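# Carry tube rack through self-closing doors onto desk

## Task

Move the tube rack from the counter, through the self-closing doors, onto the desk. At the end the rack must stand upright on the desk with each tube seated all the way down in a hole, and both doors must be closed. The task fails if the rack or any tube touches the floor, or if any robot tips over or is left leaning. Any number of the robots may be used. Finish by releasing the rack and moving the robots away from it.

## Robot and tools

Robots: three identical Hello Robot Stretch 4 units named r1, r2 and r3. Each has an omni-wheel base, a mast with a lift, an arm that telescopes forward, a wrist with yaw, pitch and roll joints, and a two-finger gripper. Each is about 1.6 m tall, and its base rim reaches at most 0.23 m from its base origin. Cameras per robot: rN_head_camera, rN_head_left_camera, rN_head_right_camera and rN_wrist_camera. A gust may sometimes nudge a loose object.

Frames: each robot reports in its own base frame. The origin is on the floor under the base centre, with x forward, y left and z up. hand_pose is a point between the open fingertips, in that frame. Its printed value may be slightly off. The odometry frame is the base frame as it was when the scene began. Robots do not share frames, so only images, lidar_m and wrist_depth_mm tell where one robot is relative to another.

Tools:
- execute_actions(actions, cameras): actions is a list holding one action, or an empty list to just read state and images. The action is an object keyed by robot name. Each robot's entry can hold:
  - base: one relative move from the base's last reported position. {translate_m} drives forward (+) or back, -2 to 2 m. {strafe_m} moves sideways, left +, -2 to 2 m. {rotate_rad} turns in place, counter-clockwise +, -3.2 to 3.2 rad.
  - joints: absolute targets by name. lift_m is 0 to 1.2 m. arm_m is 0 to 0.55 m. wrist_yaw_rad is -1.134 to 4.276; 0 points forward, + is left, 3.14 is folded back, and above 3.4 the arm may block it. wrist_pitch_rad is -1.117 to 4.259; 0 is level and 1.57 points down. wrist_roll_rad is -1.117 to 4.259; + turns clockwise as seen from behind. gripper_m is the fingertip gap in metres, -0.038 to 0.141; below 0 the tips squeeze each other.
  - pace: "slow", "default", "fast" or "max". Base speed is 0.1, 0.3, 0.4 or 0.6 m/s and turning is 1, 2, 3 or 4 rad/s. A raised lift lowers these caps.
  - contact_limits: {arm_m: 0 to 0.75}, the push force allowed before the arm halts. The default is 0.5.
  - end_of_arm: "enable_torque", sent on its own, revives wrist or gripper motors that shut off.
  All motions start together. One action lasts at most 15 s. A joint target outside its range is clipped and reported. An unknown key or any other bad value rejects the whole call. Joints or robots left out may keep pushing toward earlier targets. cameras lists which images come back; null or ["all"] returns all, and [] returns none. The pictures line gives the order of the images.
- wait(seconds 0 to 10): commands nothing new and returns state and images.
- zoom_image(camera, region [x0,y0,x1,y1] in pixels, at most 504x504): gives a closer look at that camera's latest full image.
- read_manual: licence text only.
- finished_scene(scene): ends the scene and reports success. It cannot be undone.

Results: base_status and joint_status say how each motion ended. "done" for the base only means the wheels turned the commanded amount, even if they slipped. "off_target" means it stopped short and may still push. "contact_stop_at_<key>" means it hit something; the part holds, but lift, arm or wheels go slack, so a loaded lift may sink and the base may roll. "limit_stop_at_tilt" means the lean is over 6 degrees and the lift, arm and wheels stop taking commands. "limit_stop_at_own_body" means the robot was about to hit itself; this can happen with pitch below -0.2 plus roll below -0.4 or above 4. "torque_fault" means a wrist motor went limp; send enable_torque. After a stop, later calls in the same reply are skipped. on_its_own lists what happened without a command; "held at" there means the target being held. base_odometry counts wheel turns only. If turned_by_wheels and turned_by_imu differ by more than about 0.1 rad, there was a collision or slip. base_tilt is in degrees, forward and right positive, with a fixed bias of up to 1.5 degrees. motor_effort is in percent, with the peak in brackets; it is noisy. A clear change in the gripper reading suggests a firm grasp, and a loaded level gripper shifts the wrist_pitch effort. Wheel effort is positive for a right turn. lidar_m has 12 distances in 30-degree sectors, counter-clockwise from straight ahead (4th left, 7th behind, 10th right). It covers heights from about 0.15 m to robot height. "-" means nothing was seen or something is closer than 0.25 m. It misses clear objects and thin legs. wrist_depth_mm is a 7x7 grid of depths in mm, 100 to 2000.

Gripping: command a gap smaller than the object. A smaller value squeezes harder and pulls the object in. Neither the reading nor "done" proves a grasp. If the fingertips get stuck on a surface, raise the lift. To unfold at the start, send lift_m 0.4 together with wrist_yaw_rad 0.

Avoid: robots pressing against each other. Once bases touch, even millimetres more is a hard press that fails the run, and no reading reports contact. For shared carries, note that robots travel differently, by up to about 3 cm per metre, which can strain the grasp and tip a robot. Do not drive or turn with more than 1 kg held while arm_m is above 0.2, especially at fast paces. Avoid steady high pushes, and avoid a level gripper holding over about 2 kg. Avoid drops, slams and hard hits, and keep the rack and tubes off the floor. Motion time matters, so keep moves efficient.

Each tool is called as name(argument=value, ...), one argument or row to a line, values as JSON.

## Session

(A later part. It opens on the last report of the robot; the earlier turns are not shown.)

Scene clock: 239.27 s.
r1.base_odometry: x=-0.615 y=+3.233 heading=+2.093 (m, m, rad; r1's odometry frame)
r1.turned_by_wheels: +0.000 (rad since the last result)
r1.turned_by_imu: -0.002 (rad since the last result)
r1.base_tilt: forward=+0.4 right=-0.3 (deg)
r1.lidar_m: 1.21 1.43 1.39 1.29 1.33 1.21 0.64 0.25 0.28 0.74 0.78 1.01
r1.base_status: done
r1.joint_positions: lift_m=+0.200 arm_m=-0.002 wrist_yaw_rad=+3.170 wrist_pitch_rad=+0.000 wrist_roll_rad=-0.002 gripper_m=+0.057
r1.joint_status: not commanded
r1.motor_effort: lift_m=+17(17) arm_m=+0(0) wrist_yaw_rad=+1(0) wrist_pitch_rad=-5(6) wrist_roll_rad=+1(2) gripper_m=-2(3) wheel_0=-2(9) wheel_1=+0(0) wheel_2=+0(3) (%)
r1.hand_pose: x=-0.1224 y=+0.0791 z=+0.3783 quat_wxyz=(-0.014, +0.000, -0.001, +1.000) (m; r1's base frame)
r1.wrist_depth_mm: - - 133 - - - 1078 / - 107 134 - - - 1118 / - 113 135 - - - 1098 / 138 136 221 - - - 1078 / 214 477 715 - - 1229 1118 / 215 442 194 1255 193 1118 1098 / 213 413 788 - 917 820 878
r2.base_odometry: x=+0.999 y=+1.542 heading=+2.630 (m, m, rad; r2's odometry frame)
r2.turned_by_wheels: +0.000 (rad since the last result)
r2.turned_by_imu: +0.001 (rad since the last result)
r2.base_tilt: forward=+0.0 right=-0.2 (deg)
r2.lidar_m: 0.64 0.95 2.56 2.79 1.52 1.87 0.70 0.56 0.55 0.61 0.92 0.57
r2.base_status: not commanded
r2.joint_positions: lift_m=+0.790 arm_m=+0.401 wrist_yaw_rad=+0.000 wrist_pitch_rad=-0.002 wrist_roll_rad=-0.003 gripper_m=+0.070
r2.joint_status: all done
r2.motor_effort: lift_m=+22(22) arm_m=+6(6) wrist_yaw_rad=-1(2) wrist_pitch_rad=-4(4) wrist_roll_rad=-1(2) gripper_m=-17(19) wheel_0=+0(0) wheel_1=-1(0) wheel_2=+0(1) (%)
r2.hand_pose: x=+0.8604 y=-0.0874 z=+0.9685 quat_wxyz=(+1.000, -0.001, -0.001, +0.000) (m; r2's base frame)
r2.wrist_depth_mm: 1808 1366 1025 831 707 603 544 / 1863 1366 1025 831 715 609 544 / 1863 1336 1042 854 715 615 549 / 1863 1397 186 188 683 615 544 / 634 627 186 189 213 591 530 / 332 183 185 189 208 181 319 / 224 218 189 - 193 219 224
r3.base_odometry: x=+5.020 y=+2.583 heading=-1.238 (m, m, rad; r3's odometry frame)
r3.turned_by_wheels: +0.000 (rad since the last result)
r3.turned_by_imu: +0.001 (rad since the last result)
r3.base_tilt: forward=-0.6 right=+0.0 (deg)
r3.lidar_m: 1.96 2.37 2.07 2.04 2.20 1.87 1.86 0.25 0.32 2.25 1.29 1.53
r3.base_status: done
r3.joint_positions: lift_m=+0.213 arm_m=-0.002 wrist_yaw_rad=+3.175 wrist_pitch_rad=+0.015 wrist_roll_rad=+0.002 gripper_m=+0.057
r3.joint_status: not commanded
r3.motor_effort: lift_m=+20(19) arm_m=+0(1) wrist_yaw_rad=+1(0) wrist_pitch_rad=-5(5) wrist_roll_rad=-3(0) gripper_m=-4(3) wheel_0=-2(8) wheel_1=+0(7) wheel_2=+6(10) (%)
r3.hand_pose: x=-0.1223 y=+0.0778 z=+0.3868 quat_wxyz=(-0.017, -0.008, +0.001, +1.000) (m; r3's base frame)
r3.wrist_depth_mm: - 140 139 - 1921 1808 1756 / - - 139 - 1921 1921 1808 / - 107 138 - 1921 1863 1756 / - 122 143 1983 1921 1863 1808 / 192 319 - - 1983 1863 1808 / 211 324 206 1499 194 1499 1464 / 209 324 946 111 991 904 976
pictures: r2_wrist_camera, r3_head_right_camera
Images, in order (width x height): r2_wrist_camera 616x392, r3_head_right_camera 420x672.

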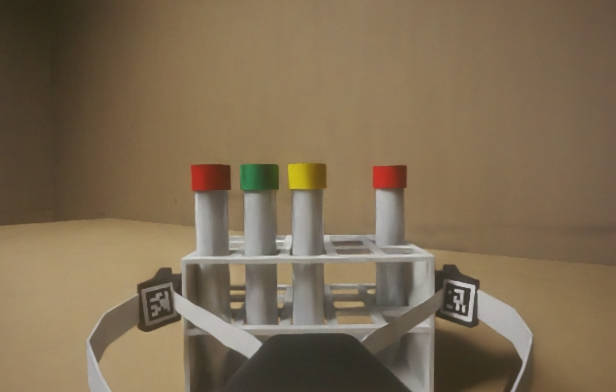

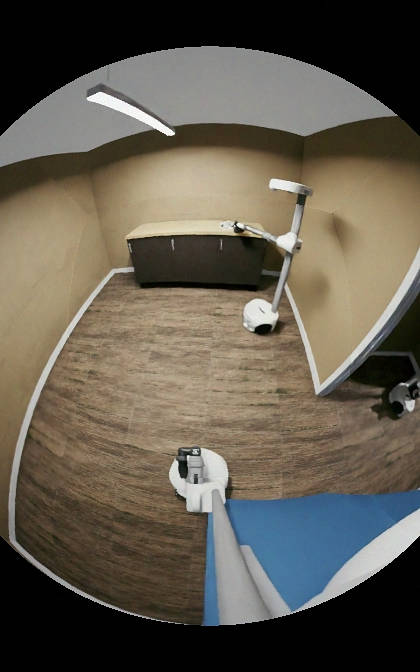

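execute_actions(
  actions=[
    {"r2":{"joints":{"gripper_m":0.05,"lift_m":0.83},"pace":"slow"},"r3":{"base":{"translate_m":-0.1},"pace":"slow"}},
  ],
  cameras=["r3_head_right_camera","r2_wrist_camera","r1_head_camera"],
)

Scene clock: 243.73 s.
r1.base_odometry: x=-0.615 y=+3.233 heading=+2.093 (m, m, rad; r1's odometry frame)
r1.turned_by_wheels: +0.000 (rad since the last result)
r1.turned_by_imu: -0.002 (rad since the last result)
r1.base_tilt: forward=+0.3 right=-0.4 (deg)
r1.lidar_m: 1.23 1.43 1.38 1.30 1.35 1.20 0.67 0.25 0.29 0.74 0.78 1.05
r1.base_status: not commanded
r1.joint_positions: lift_m=+0.200 arm_m=-0.002 wrist_yaw_rad=+3.170 wrist_pitch_rad=+0.000 wrist_roll_rad=-0.002 gripper_m=+0.057
r1.joint_status: not commanded
r1.motor_effort: lift_m=+17(17) arm_m=+0(0) wrist_yaw_rad=+0(0) wrist_pitch_rad=-7(7) wrist_roll_rad=+1(2) gripper_m=-2(3) wheel_0=-2(2) wheel_1=+1(0) wheel_2=+0(0) (%)
r1.hand_pose: x=-0.1224 y=+0.0791 z=+0.3783 quat_wxyz=(-0.014, +0.000, -0.001, +1.000) (m; r1's base frame)
r1.wrist_depth_mm: - - 133 - - - 1098 / - 107 133 - - - 1098 / - 114 135 - - - 1098 / 138 136 221 - - - 1078 / 215 477 715 - - 1229 1118 / 214 442 195 1255 193 1118 1098 / 213 413 788 - 904 820 891
r2.base_odometry: x=+0.999 y=+1.542 heading=+2.630 (m, m, rad; r2's odometry frame)
r2.turned_by_wheels: +0.000 (rad since the last result)
r2.turned_by_imu: +0.001 (rad since the last result)
r2.base_tilt: forward=+0.0 right=-0.3 (deg)
r2.lidar_m: 0.63 0.96 2.58 2.80 1.62 1.92 0.70 0.55 0.53 0.59 0.91 0.57
r2.base_status: not commanded
r2.joint_positions: lift_m=+0.830 arm_m=+0.401 wrist_yaw_rad=+0.000 wrist_pitch_rad=+0.000 wrist_roll_rad=-0.003 gripper_m=+0.050
r2.joint_status: all done
r2.motor_effort: lift_m=+22(24) arm_m=+6(6) wrist_yaw_rad=-2(1) wrist_pitch_rad=-8(8) wrist_roll_rad=-1(1) gripper_m=-22(20) wheel_0=+0(0) wheel_1=-1(1) wheel_2=+1(1) (%)
r2.hand_pose: x=+0.8604 y=-0.0874 z=+1.0081 quat_wxyz=(+1.000, -0.001, +0.000, +0.000) (m; r2's base frame)
r2.wrist_depth_mm: 1756 1366 1042 842 707 609 539 / 1808 1336 1060 842 707 609 544 / 1808 1366 1060 842 715 615 549 / 1808 1397 179 182 683 615 549 / 842 842 180 181 206 615 554 / 449 175 179 182 197 178 427 / 300 303 180 - 193 297 291
r3.base_odometry: x=+4.988 y=+2.678 heading=-1.238 (m, m, rad; r3's odometry frame)
r3.turned_by_wheels: +0.000 (rad since the last result)
r3.turned_by_imu: +0.000 (rad since the last result)
r3.base_tilt: forward=-0.7 right=+0.0 (deg)
r3.lidar_m: 2.03 2.51 2.06 2.05 2.21 1.75 1.74 0.25 0.31 1.08 1.33 1.62
r3.base_status: done
r3.joint_positions: lift_m=+0.213 arm_m=-0.002 wrist_yaw_rad=+3.175 wrist_pitch_rad=+0.015 wrist_roll_rad=+0.002 gripper_m=+0.057
r3.joint_status: not commanded
r3.motor_effort: lift_m=+19(20) arm_m=+0(1) wrist_yaw_rad=+0(1) wrist_pitch_rad=-6(6) wrist_roll_rad=-2(1) gripper_m=-6(4) wheel_0=-1(7) wheel_1=-7(13) wheel_2=+3(11) (%)
r3.hand_pose: x=-0.1223 y=+0.0778 z=+0.3868 quat_wxyz=(-0.017, -0.008, +0.001, +1.000) (m; r3's base frame)
r3.wrist_depth_mm: - 140 139 1921 1863 1756 1708 / - - 138 1863 1863 1808 1708 / - 107 138 1921 1808 1756 1756 / - 122 142 1863 1921 1808 1708 / 191 322 1983 1921 1808 1756 1756 / 211 329 206 1537 194 1464 1397 / 209 327 946 110 991 904 976
pictures: r1_head_camera, r2_wrist_camera, r3_head_right_camera
Images, in order (width x height): r1_head_camera 420x560, r2_wrist_camera 616x392, r3_head_right_camera 420x672.

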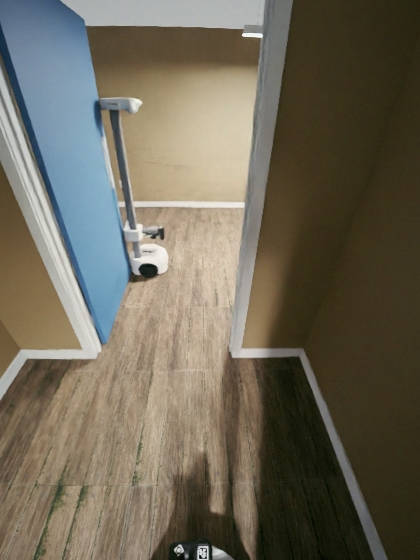

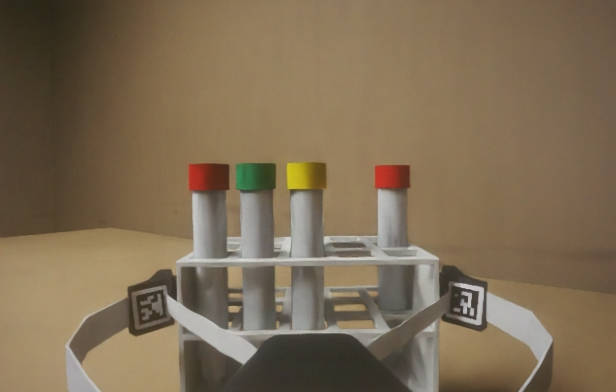

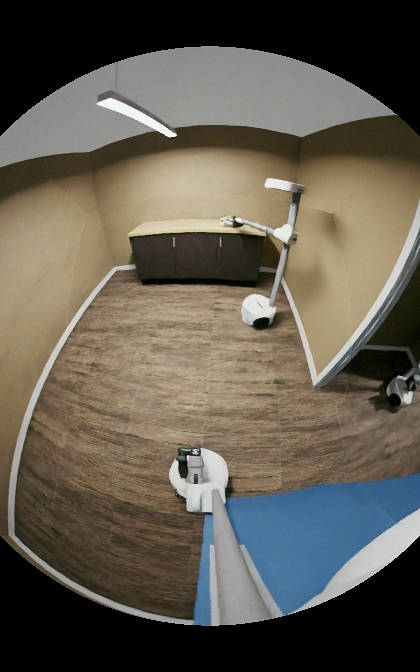

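execute_actions(
  actions=[
    {"r2":{"base":{"strafe_m":0.12},"joints":{"arm_m":0.0},"pace":"default"},"r3":{"base":{"strafe_m":0.06},"pace":"slow"}},
  ],
  cameras=[],
)

execute_actions(
  actions=[
    {"r2":{"base":{"rotate_rad":-2.22},"pace":"slow"},"r3":{"base":{"translate_m":-0.04},"pace":"slow"}},
  ],
  cameras=["r3_head_right_camera","r2_head_right_camera","r2_wrist_camera"],
)

Scene clock: 263.57 s.
r1.base_odometry: x=-0.615 y=+3.233 heading=+2.093 (m, m, rad; r1's odometry frame)
r1.turned_by_wheels: +0.000 (rad since the last result)
r1.turned_by_imu: -0.005 (rad since the last result)
r1.base_tilt: forward=+0.2 right=-0.3 (deg)
r1.lidar_m: 1.21 1.43 1.37 1.29 1.33 1.20 0.68 0.25 0.28 0.75 0.76 1.02
r1.base_status: not commanded
r1.joint_positions: lift_m=+0.200 arm_m=-0.002 wrist_yaw_rad=+3.170 wrist_pitch_rad=+0.000 wrist_roll_rad=-0.002 gripper_m=+0.057
r1.joint_status: not commanded
r1.motor_effort: lift_m=+17(17) arm_m=+0(0) wrist_yaw_rad=+1(0) wrist_pitch_rad=-5(7) wrist_roll_rad=-1(1) gripper_m=-3(3) wheel_0=-2(2) wheel_1=+1(0) wheel_2=+0(0) (%)
r1.hand_pose: x=-0.1224 y=+0.0791 z=+0.3783 quat_wxyz=(-0.014, +0.000, -0.001, +1.000) (m; r1's base frame)
r1.wrist_depth_mm: - - 133 - - - 1098 / - 107 134 - - - 1098 / - 113 135 - - - 1098 / 138 136 221 - - - 1098 / 214 473 723 - - 1229 1098 / 215 442 194 1255 193 1118 1118 / 214 410 788 - 917 820 891
r2.base_odometry: x=+0.940 y=+1.437 heading=+2.630 (m, m, rad; r2's odometry frame)
r2.turned_by_wheels: +0.000 (rad since the last result)
r2.turned_by_imu: +0.003 (rad since the last result)
r2.base_tilt: forward=+0.0 right=-0.2 (deg)
r2.lidar_m: 0.41 1.06 2.48 2.70 1.53 1.83 0.81 0.64 0.64 0.68 0.66 0.63
r2.base_status: done
r2.joint_positions: lift_m=+0.830 arm_m=+0.004 wrist_yaw_rad=+0.000 wrist_pitch_rad=+0.000 wrist_roll_rad=-0.003 gripper_m=+0.050
r2.joint_status: all done
joint sent to its limit — the command would take r2.arm_m past its lower limit, so that joint was sent only as far as its limit.
r2.motor_effort: lift_m=+22(22) arm_m=-6(7) wrist_yaw_rad=-2(2) wrist_pitch_rad=-9(9) wrist_roll_rad=+0(1) gripper_m=-18(18) wheel_0=+1(8) wheel_1=-1(7) wheel_2=+1(2) (%)
r2.hand_pose: x=+0.4629 y=-0.0874 z=+1.0080 quat_wxyz=(+1.000, -0.001, +0.000, +0.000) (m; r2's base frame)
r2.wrist_depth_mm: - - 1618 1336 1098 960 842 / - - 1661 1308 1098 960 842 / - - 1618 1336 1138 976 854 / - - 180 182 1078 991 854 / 1308 960 180 181 206 820 788 / 1576 175 179 181 196 178 436 / 1921 917 180 - 193 397 338
r3.base_odometry: x=+5.045 y=+2.697 heading=-1.238 (m, m, rad; r3's odometry frame)
r3.turned_by_wheels: +0.000 (rad since the last result)
r3.turned_by_imu: +0.002 (rad since the last result)
r3.base_tilt: forward=-0.7 right=+0.1 (deg)
r3.lidar_m: 2.01 2.51 1.99 1.98 2.11 1.77 1.73 0.25 0.25 1.05 1.39 1.53
r3.base_status: done
r3.joint_positions: lift_m=+0.213 arm_m=-0.002 wrist_yaw_rad=+3.175 wrist_pitch_rad=+0.015 wrist_roll_rad=+0.002 gripper_m=+0.057
r3.joint_status: not commanded
r3.motor_effort: lift_m=+20(19) arm_m=+1(0) wrist_yaw_rad=+0(1) wrist_pitch_rad=-5(5) wrist_roll_rad=-2(1) gripper_m=-4(8) wheel_0=-1(6) wheel_1=-1(8) wheel_2=+4(6) (%)
r3.hand_pose: x=-0.1223 y=+0.0778 z=+0.3868 quat_wxyz=(-0.017, -0.008, +0.001, +1.000) (m; r3's base frame)
r3.wrist_depth_mm: - 140 140 1921 1808 1756 1708 / - - 138 1983 1863 1756 1708 / - 107 138 1863 1808 1808 1708 / - 121 142 1921 1808 1756 1708 / 192 310 1983 1921 1808 1808 1756 / 211 1281 206 1537 193 1499 1397 / 209 322 946 111 976 904 991
pictures: none
No camera images: the call's "cameras" was empty. Leave "cameras" out to get every camera's image.

Scene clock: 267.07 s.
r1.base_odometry: x=-0.615 y=+3.233 heading=+2.093 (m, m, rad; r1's odometry frame)
r1.turned_by_wheels: +0.000 (rad since the last result)
r1.turned_by_imu: -0.001 (rad since the last result)
r1.base_tilt: forward=+0.3 right=-0.3 (deg)
r1.lidar_m: 1.23 1.41 1.38 1.30 1.34 1.20 0.67 0.25 0.28 0.74 0.77 1.03
r1.base_status: not commanded
r1.joint_positions: lift_m=+0.200 arm_m=-0.002 wrist_yaw_rad=+3.170 wrist_pitch_rad=+0.000 wrist_roll_rad=-0.002 gripper_m=+0.057
r1.joint_status: not commanded
r1.motor_effort: lift_m=+17(17) arm_m=+0(0) wrist_yaw_rad=+0(0) wrist_pitch_rad=-7(6) wrist_roll_rad=-1(1) gripper_m=-3(3) wheel_0=-2(2) wheel_1=+0(1) wheel_2=+0(0) (%)
r1.hand_pose: x=-0.1224 y=+0.0791 z=+0.3783 quat_wxyz=(-0.014, +0.000, -0.001, +1.000) (m; r1's base frame)
r1.wrist_depth_mm: - - 133 - - - 1098 / - 107 134 - - - 1098 / - 114 135 - - - 1098 / 138 136 221 - - - 1118 / 214 477 723 - - 1205 1098 / 215 445 194 1281 193 1118 1078 / 214 410 798 - 904 820 891
r2.base_odometry: x=+0.940 y=+1.437 heading=+0.410 (m, m, rad; r2's odometry frame)
r2.turned_by_wheels: -2.220 (rad since the last result)
r2.turned_by_imu: -2.205 (rad since the last result)
r2.base_tilt: forward=+0.1 right=-0.3 (deg)
r2.lidar_m: 0.40 0.68 0.92 0.63 0.68 0.88 2.48 2.59 1.59 1.59 0.94 0.66
r2.base_status: done
r2.joint_positions: lift_m=+0.830 arm_m=+0.004 wrist_yaw_rad=+0.000 wrist_pitch_rad=+0.000 wrist_roll_rad=-0.003 gripper_m=+0.050
r2.joint_status: not commanded
r2.motor_effort: lift_m=+22(22) arm_m=-6(6) wrist_yaw_rad=-1(1) wrist_pitch_rad=-8(9) wrist_roll_rad=-2(1) gripper_m=-22(16) wheel_0=+2(4) wheel_1=+1(5) wheel_2=+2(5) (%)
r2.hand_pose: x=+0.4629 y=-0.0874 z=+1.0080 quat_wxyz=(+1.000, -0.001, +0.000, +0.000) (m; r2's base frame)
r2.wrist_depth_mm: 418 418 418 418 418 418 418 / 421 421 421 418 415 421 421 / 421 421 418 421 424 421 421 / 421 424 179 182 424 421 421 / 427 424 181 181 206 424 424 / 427 175 179 181 198 178 424 / 430 430 180 - 193 427 427
r3.base_odometry: x=+5.032 y=+2.735 heading=-1.239 (m, m, rad; r3's odometry frame)
r3.turned_by_wheels: +0.000 (rad since the last result)
r3.turned_by_imu: +0.000 (rad since the last result)
r3.base_tilt: forward=-0.7 right=+0.0 (deg)
r3.lidar_m: 2.37 2.56 2.01 1.98 2.15 1.73 1.70 0.25 0.26 0.89 1.43 1.58
r3.base_status: done
r3.joint_positions: lift_m=+0.213 arm_m=-0.002 wrist_yaw_rad=+3.175 wrist_pitch_rad=+0.015 wrist_roll_rad=+0.002 gripper_m=+0.057
r3.joint_status: not commanded
r3.motor_effort: lift_m=+19(20) arm_m=+0(0) wrist_yaw_rad=+1(1) wrist_pitch_rad=-6(5) wrist_roll_rad=-2(0) gripper_m=-3(5) wheel_0=-2(4) wheel_1=-7(10) wheel_2=+4(11) (%)
r3.hand_pose: x=-0.1223 y=+0.0778 z=+0.3868 quat_wxyz=(-0.017, -0.008, +0.001, +1.000) (m; r3's base frame)
r3.wrist_depth_mm: - 140 139 1863 1756 1756 1708 / - - 138 1863 1808 1708 1661 / - 107 138 1863 1808 1708 1661 / - 121 143 1863 1808 1756 1661 / 191 304 1983 1921 1756 1756 1661 / 211 336 206 1537 193 1464 1430 / 209 315 946 111 991 904 991
pictures: r2_head_right_camera, r2_wrist_camera, r3_head_right_camera
Images, in order (width x height): r2_head_right_camera 420x672, r2_wrist_camera 616x392, r3_head_right_camera 420x672.

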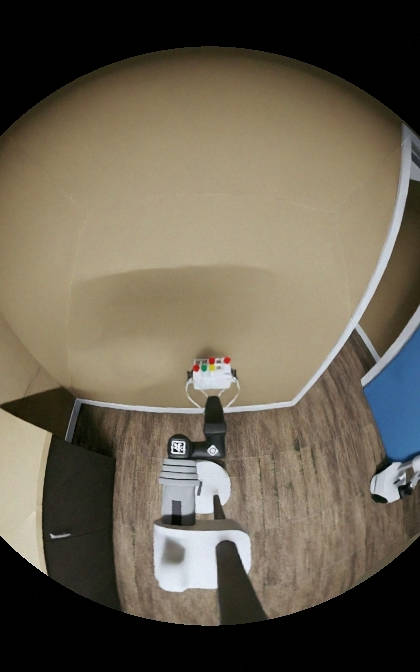

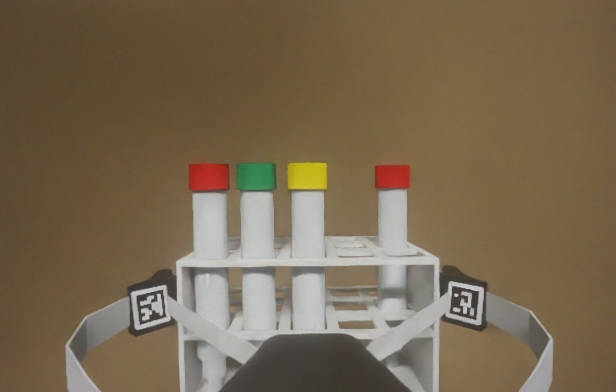

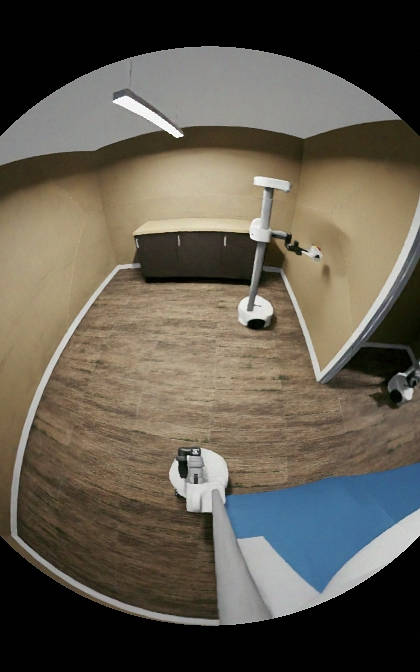

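execute_actions(
  actions=[
    {"r2":{"base":{"strafe_m":-1.05},"joints":{"lift_m":0.62},"pace":"fast"}},
  ],
  cameras=["r2_head_right_camera","r2_head_camera"],
)

Scene clock: 274.10 s.
r1.base_odometry: x=-0.615 y=+3.233 heading=+2.093 (m, m, rad; r1's odometry frame)
r1.turned_by_wheels: +0.000 (rad since the last result)
r1.turned_by_imu: -0.003 (rad since the last result)
r1.base_tilt: forward=+0.2 right=-0.3 (deg)
r1.lidar_m: 1.22 1.44 1.37 1.29 1.33 1.22 0.65 0.25 0.27 0.75 0.78 1.05
r1.base_status: not commanded
r1.joint_positions: lift_m=+0.200 arm_m=-0.002 wrist_yaw_rad=+3.170 wrist_pitch_rad=+0.000 wrist_roll_rad=-0.002 gripper_m=+0.057
r1.joint_status: not commanded
r1.motor_effort: lift_m=+17(17) arm_m=+0(0) wrist_yaw_rad=+0(1) wrist_pitch_rad=-8(6) wrist_roll_rad=+0(0) gripper_m=-1(3) wheel_0=-2(2) wheel_1=+0(1) wheel_2=+0(0) (%)
r1.hand_pose: x=-0.1224 y=+0.0791 z=+0.3783 quat_wxyz=(-0.014, +0.000, -0.001, +1.000) (m; r1's base frame)
r1.wrist_depth_mm: - - 133 - - - 1098 / - 107 133 - - - 1078 / - 114 135 - - - 1118 / 138 136 221 - - - 1098 / 214 477 715 - - 1229 1098 / 214 442 194 1255 193 1118 1118 / 214 413 788 - 917 831 891
r2.base_odometry: x=+1.359 y=+0.474 heading=+0.410 (m, m, rad; r2's odometry frame)
r2.turned_by_wheels: +0.000 (rad since the last result)
r2.turned_by_imu: -0.001 (rad since the last result)
r2.base_tilt: forward=+0.0 right=-0.2 (deg)
r2.lidar_m: 0.41 0.67 0.94 1.68 1.75 2.59 2.47 0.67 0.60 0.81 0.84 1.93
r2.base_status: done
r2.joint_positions: lift_m=+0.620 arm_m=+0.004 wrist_yaw_rad=+0.000 wrist_pitch_rad=+0.000 wrist_roll_rad=-0.003 gripper_m=+0.050
r2.joint_status: all done
r2.motor_effort: lift_m=+18(19) arm_m=-6(6) wrist_yaw_rad=-1(1) wrist_pitch_rad=-9(10) wrist_roll_rad=-1(1) gripper_m=-20(17) wheel_0=-3(12) wheel_1=-1(10) wheel_2=+0(1) (%)
r2.hand_pose: x=+0.4629 y=-0.0874 z=+0.7984 quat_wxyz=(+1.000, -0.001, +0.000, +0.000) (m; r2's base frame)
r2.wrist_depth_mm: 413 554 - - - - 1808 / 413 554 - - - - 1708 / 413 535 - - - - 1756 / 415 539 180 182 - - 1756 / 421 535 180 181 206 - 1756 / 418 175 179 182 198 177 1756 / 424 508 180 - 193 1708 1537
r3.base_odometry: x=+5.032 y=+2.735 heading=-1.239 (m, m, rad; r3's odometry frame)
r3.turned_by_wheels: +0.000 (rad since the last result)
r3.turned_by_imu: +0.001 (rad since the last result)
r3.base_tilt: forward=-0.7 right=+0.0 (deg)
r3.lidar_m: 2.37 2.54 2.03 1.98 2.15 1.71 1.70 0.25 0.26 0.87 0.62 0.62
r3.base_status: not commanded
r3.joint_positions: lift_m=+0.213 arm_m=-0.002 wrist_yaw_rad=+3.175 wrist_pitch_rad=+0.015 wrist_roll_rad=+0.002 gripper_m=+0.057
r3.joint_status: not commanded
r3.motor_effort: lift_m=+20(20) arm_m=+1(1) wrist_yaw_rad=+1(2) wrist_pitch_rad=-6(4) wrist_roll_rad=-2(2) gripper_m=-2(3) wheel_0=-2(2) wheel_1=-7(7) wheel_2=+4(4) (%)
r3.hand_pose: x=-0.1223 y=+0.0778 z=+0.3868 quat_wxyz=(-0.017, -0.008, +0.001, +1.000) (m; r3's base frame)
r3.wrist_depth_mm: - 140 140 1863 1808 1708 1661 / - - 138 1921 1863 1708 1618 / - 107 138 1863 1756 1756 1661 / - 121 143 1863 1863 1756 1661 / 192 306 1921 1921 1808 1808 1661 / 211 334 206 1537 193 1499 1430 / 209 317 946 111 991 904 976
pictures: r2_head_camera, r2_head_right_camera
Images, in order (width x height): r2_head_camera 420x560, r2_head_right_camera 420x672.

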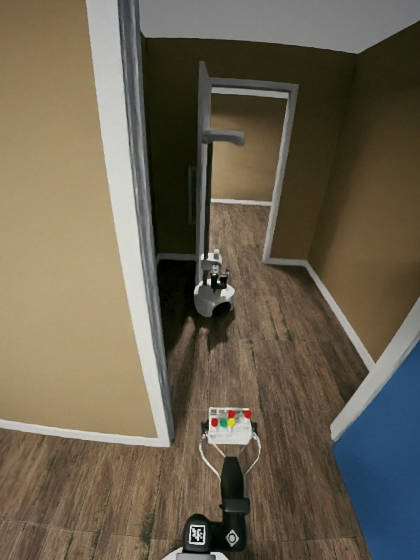

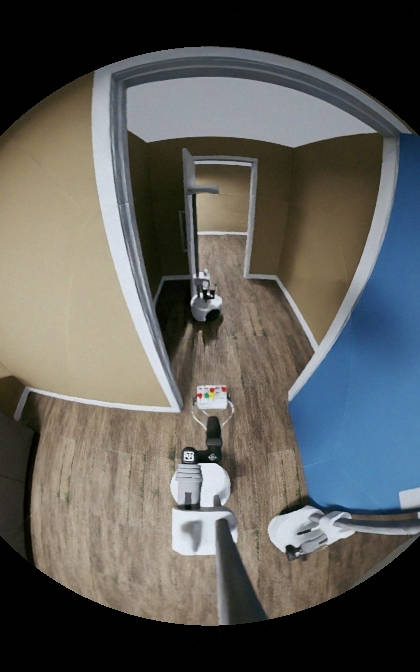

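execute_actions(
  actions=[
    {"r2":{"base":{"rotate_rad":-0.31},"pace":"default"}},
  ],
  cameras=[],
)

execute_actions(
  actions=[
    {"r2":{"base":{"translate_m":1.35},"pace":"fast"}},
  ],
  cameras=["r2_head_left_camera","r2_head_camera","r1_head_left_camera"],
)

Scene clock: 295.70 s.
r1.base_odometry: x=-0.615 y=+3.233 heading=+2.093 (m, m, rad; r1's odometry frame)
r1.turned_by_wheels: +0.000 (rad since the last result)
r1.turned_by_imu: -0.006 (rad since the last result)
r1.base_tilt: forward=+0.3 right=-0.3 (deg)
r1.lidar_m: 1.23 1.44 1.37 1.29 1.34 1.21 0.66 0.25 0.28 0.75 0.78 1.03
r1.base_status: not commanded
r1.joint_positions: lift_m=+0.200 arm_m=-0.002 wrist_yaw_rad=+3.170 wrist_pitch_rad=+0.000 wrist_roll_rad=-0.002 gripper_m=+0.057
r1.joint_status: not commanded
r1.motor_effort: lift_m=+17(17) arm_m=+0(0) wrist_yaw_rad=+0(0) wrist_pitch_rad=-5(6) wrist_roll_rad=+0(0) gripper_m=-3(2) wheel_0=-2(2) wheel_1=+0(0) wheel_2=+0(0) (%)
r1.hand_pose: x=-0.1224 y=+0.0791 z=+0.3783 quat_wxyz=(-0.014, +0.000, -0.001, +1.000) (m; r1's base frame)
r1.wrist_depth_mm: - - 133 - - - 1098 / - 107 134 - - - 1098 / - 114 135 - - - 1098 / 138 136 222 - - - 1118 / 214 477 715 - - 1229 1138 / 215 442 194 1255 192 1118 1098 / 214 410 798 - 917 820 891
r2.base_odometry: x=+1.359 y=+0.475 heading=+0.100 (m, m, rad; r2's odometry frame)
r2.turned_by_wheels: -0.310 (rad since the last result)
r2.turned_by_imu: -0.304 (rad since the last result)
r2.base_tilt: forward=+0.0 right=-0.3 (deg)
r2.lidar_m: 0.40 0.66 0.75 1.20 1.69 1.89 2.49 2.47 0.62 0.63 0.82 0.91
r2.base_status: done
r2.joint_positions: lift_m=+0.620 arm_m=+0.004 wrist_yaw_rad=+0.000 wrist_pitch_rad=+0.000 wrist_roll_rad=-0.003 gripper_m=+0.050
r2.joint_status: not commanded
r2.motor_effort: lift_m=+18(18) arm_m=-5(6) wrist_yaw_rad=-1(0) wrist_pitch_rad=-9(8) wrist_roll_rad=-2(1) gripper_m=-23(24) wheel_0=+1(5) wheel_1=-1(5) wheel_2=+1(7) (%)
r2.hand_pose: x=+0.4629 y=-0.0874 z=+0.7984 quat_wxyz=(+1.000, -0.001, +0.000, +0.000) (m; r2's base frame)
r2.wrist_depth_mm: - - - - - 1537 683 / - - - - - 1537 683 / - - - - - 1576 683 / - - 179 182 1921 1576 691 / - - 180 181 206 1537 691 / - 175 179 181 196 178 699 / 1756 1499 180 - 193 1499 634
r3.base_odometry: x=+5.032 y=+2.735 heading=-1.239 (m, m, rad; r3's odometry frame)
r3.turned_by_wheels: +0.000 (rad since the last result)
r3.turned_by_imu: +0.001 (rad since the last result)
r3.base_tilt: forward=-0.7 right=-0.1 (deg)
r3.lidar_m: 2.36 2.56 2.03 1.96 2.12 1.72 1.71 0.25 0.26 0.89 0.63 0.61
r3.base_status: not commanded
r3.joint_positions: lift_m=+0.213 arm_m=-0.002 wrist_yaw_rad=+3.175 wrist_pitch_rad=+0.015 wrist_roll_rad=+0.002 gripper_m=+0.057
r3.joint_status: not commanded
r3.motor_effort: lift_m=+19(20) arm_m=+1(0) wrist_yaw_rad=+0(1) wrist_pitch_rad=-5(6) wrist_roll_rad=-1(2) gripper_m=-2(1) wheel_0=-2(2) wheel_1=-7(7) wheel_2=+4(4) (%)
r3.hand_pose: x=-0.1223 y=+0.0778 z=+0.3868 quat_wxyz=(-0.017, -0.008, +0.001, +1.000) (m; r3's base frame)
r3.wrist_depth_mm: - 140 140 1808 1808 1756 1708 / - - 138 1863 1808 1708 1661 / - 107 138 1863 1756 1756 1661 / - 121 143 1921 1863 1708 1661 / 192 306 1921 1863 1808 1756 1661 / 211 336 206 1537 193 1499 1464 / 208 315 960 111 991 891 976
pictures: none
No camera images: the call's "cameras" was empty. Leave "cameras" out to get every camera's image.

Scene clock: 300.37 s.
r1.base_odometry: x=-0.615 y=+3.233 heading=+2.093 (m, m, rad; r1's odometry frame)
r1.turned_by_wheels: +0.000 (rad since the last result)
r1.turned_by_imu: -0.002 (rad since the last result)
r1.base_tilt: forward=+0.3 right=-0.3 (deg)
r1.lidar_m: 1.21 0.59 0.57 1.30 1.30 1.22 0.67 0.25 0.30 0.75 0.79 1.02
r1.base_status: not commanded
r1.joint_positions: lift_m=+0.200 arm_m=-0.002 wrist_yaw_rad=+3.170 wrist_pitch_rad=+0.000 wrist_roll_rad=-0.002 gripper_m=+0.057
r1.joint_status: not commanded
r1.motor_effort: lift_m=+17(17) arm_m=+0(0) wrist_yaw_rad=+0(0) wrist_pitch_rad=-7(6) wrist_roll_rad=+1(2) gripper_m=-4(3) wheel_0=-2(2) wheel_1=+1(0) wheel_2=+0(0) (%)
r1.hand_pose: x=-0.1224 y=+0.0791 z=+0.3783 quat_wxyz=(-0.014, +0.000, -0.001, +1.000) (m; r1's base frame)
r1.wrist_depth_mm: - - 133 - - - 1060 / - 107 134 - - - 1078 / - 114 135 - - - 1098 / 138 136 221 - - - 1098 / 214 477 723 - - 1229 1098 / 216 442 193 1229 192 1138 1118 / 214 413 798 - 917 831 891
r2.base_odometry: x=+2.702 y=+0.610 heading=+0.100 (m, m, rad; r2's odometry frame)
r2.turned_by_wheels: +0.000 (rad since the last result)
r2.turned_by_imu: +0.000 (rad since the last result)
r2.base_tilt: forward=+0.0 right=-0.2 (deg)
r2.lidar_m: 0.42 0.58 0.59 1.14 1.12 0.77 3.78 0.85 0.63 0.92 0.93 1.05
r2.base_status: done
r2.joint_positions: lift_m=+0.620 arm_m=+0.003 wrist_yaw_rad=+0.000 wrist_pitch_rad=+0.000 wrist_roll_rad=-0.003 gripper_m=+0.050
r2.joint_status: not commanded
r2.motor_effort: lift_m=+18(18) arm_m=-5(6) wrist_yaw_rad=-1(0) wrist_pitch_rad=-9(9) wrist_roll_rad=-1(1) gripper_m=-22(21) wheel_0=-1(8) wheel_1=+0(6) wheel_2=+1(12) (%)
r2.hand_pose: x=+0.4629 y=-0.0874 z=+0.7984 quat_wxyz=(+1.000, -0.001, +0.000, +0.000) (m; r2's base frame)
r2.wrist_depth_mm: - - - 1576 1430 1025 798 / - - - 1618 1464 1008 798 / - - - 1576 1464 1025 788 / - - 180 181 1281 1025 788 / - - 180 182 206 1042 798 / - 175 179 182 197 177 820 / 1708 1708 180 - 193 1042 788
r3.base_odometry: x=+5.032 y=+2.735 heading=-1.239 (m, m, rad; r3's odometry frame)
r3.turned_by_wheels: +0.000 (rad since the last result)
r3.turned_by_imu: +0.000 (rad since the last result)
r3.base_tilt: forward=-0.7 right=+0.0 (deg)
r3.lidar_m: 2.37 2.57 2.02 1.98 2.15 1.71 1.68 0.25 0.26 0.86 1.42 1.80
r3.base_status: not commanded
r3.joint_positions: lift_m=+0.213 arm_m=-0.002 wrist_yaw_rad=+3.175 wrist_pitch_rad=+0.015 wrist_roll_rad=+0.002 gripper_m=+0.057
r3.joint_status: not commanded
r3.motor_effort: lift_m=+20(19) arm_m=+1(1) wrist_yaw_rad=+0(2) wrist_pitch_rad=-6(7) wrist_roll_rad=-3(1) gripper_m=-1(3) wheel_0=-2(2) wheel_1=-7(7) wheel_2=+4(4) (%)
r3.hand_pose: x=-0.1223 y=+0.0778 z=+0.3868 quat_wxyz=(-0.017, -0.008, +0.001, +1.000) (m; r3's base frame)
r3.wrist_depth_mm: - 140 140 1921 1808 1756 1661 / - - 138 1921 1808 1808 1661 / - 107 138 1863 1808 1756 1618 / - 121 143 1921 1808 1756 1661 / 192 306 1983 1863 1808 1756 1661 / 211 334 206 1537 193 1499 1430 / 209 315 946 111 991 891 976
pictures: r1_head_left_camera, r2_head_camera, r2_head_left_camera
Images, in order (width x height): r1_head_left_camera 420x672, r2_head_camera 420x560, r2_head_left_camera 420x672.

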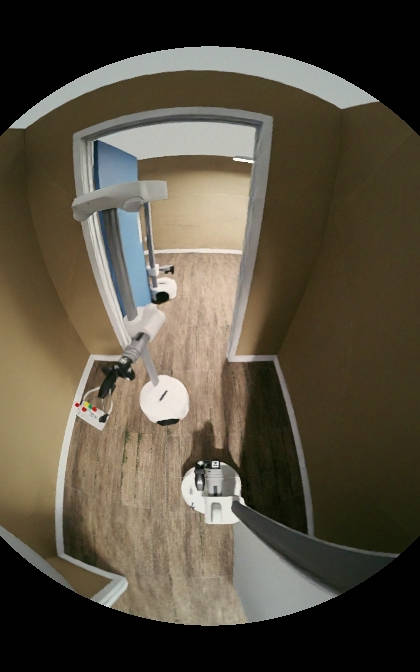

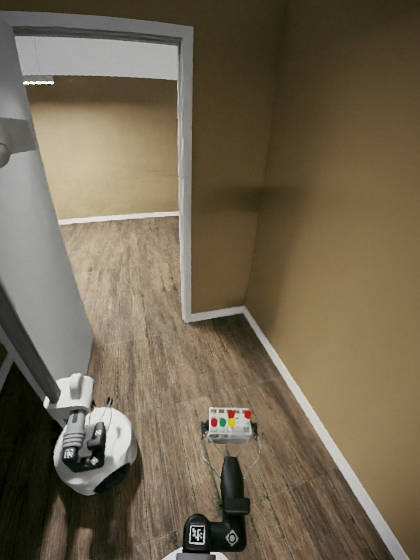

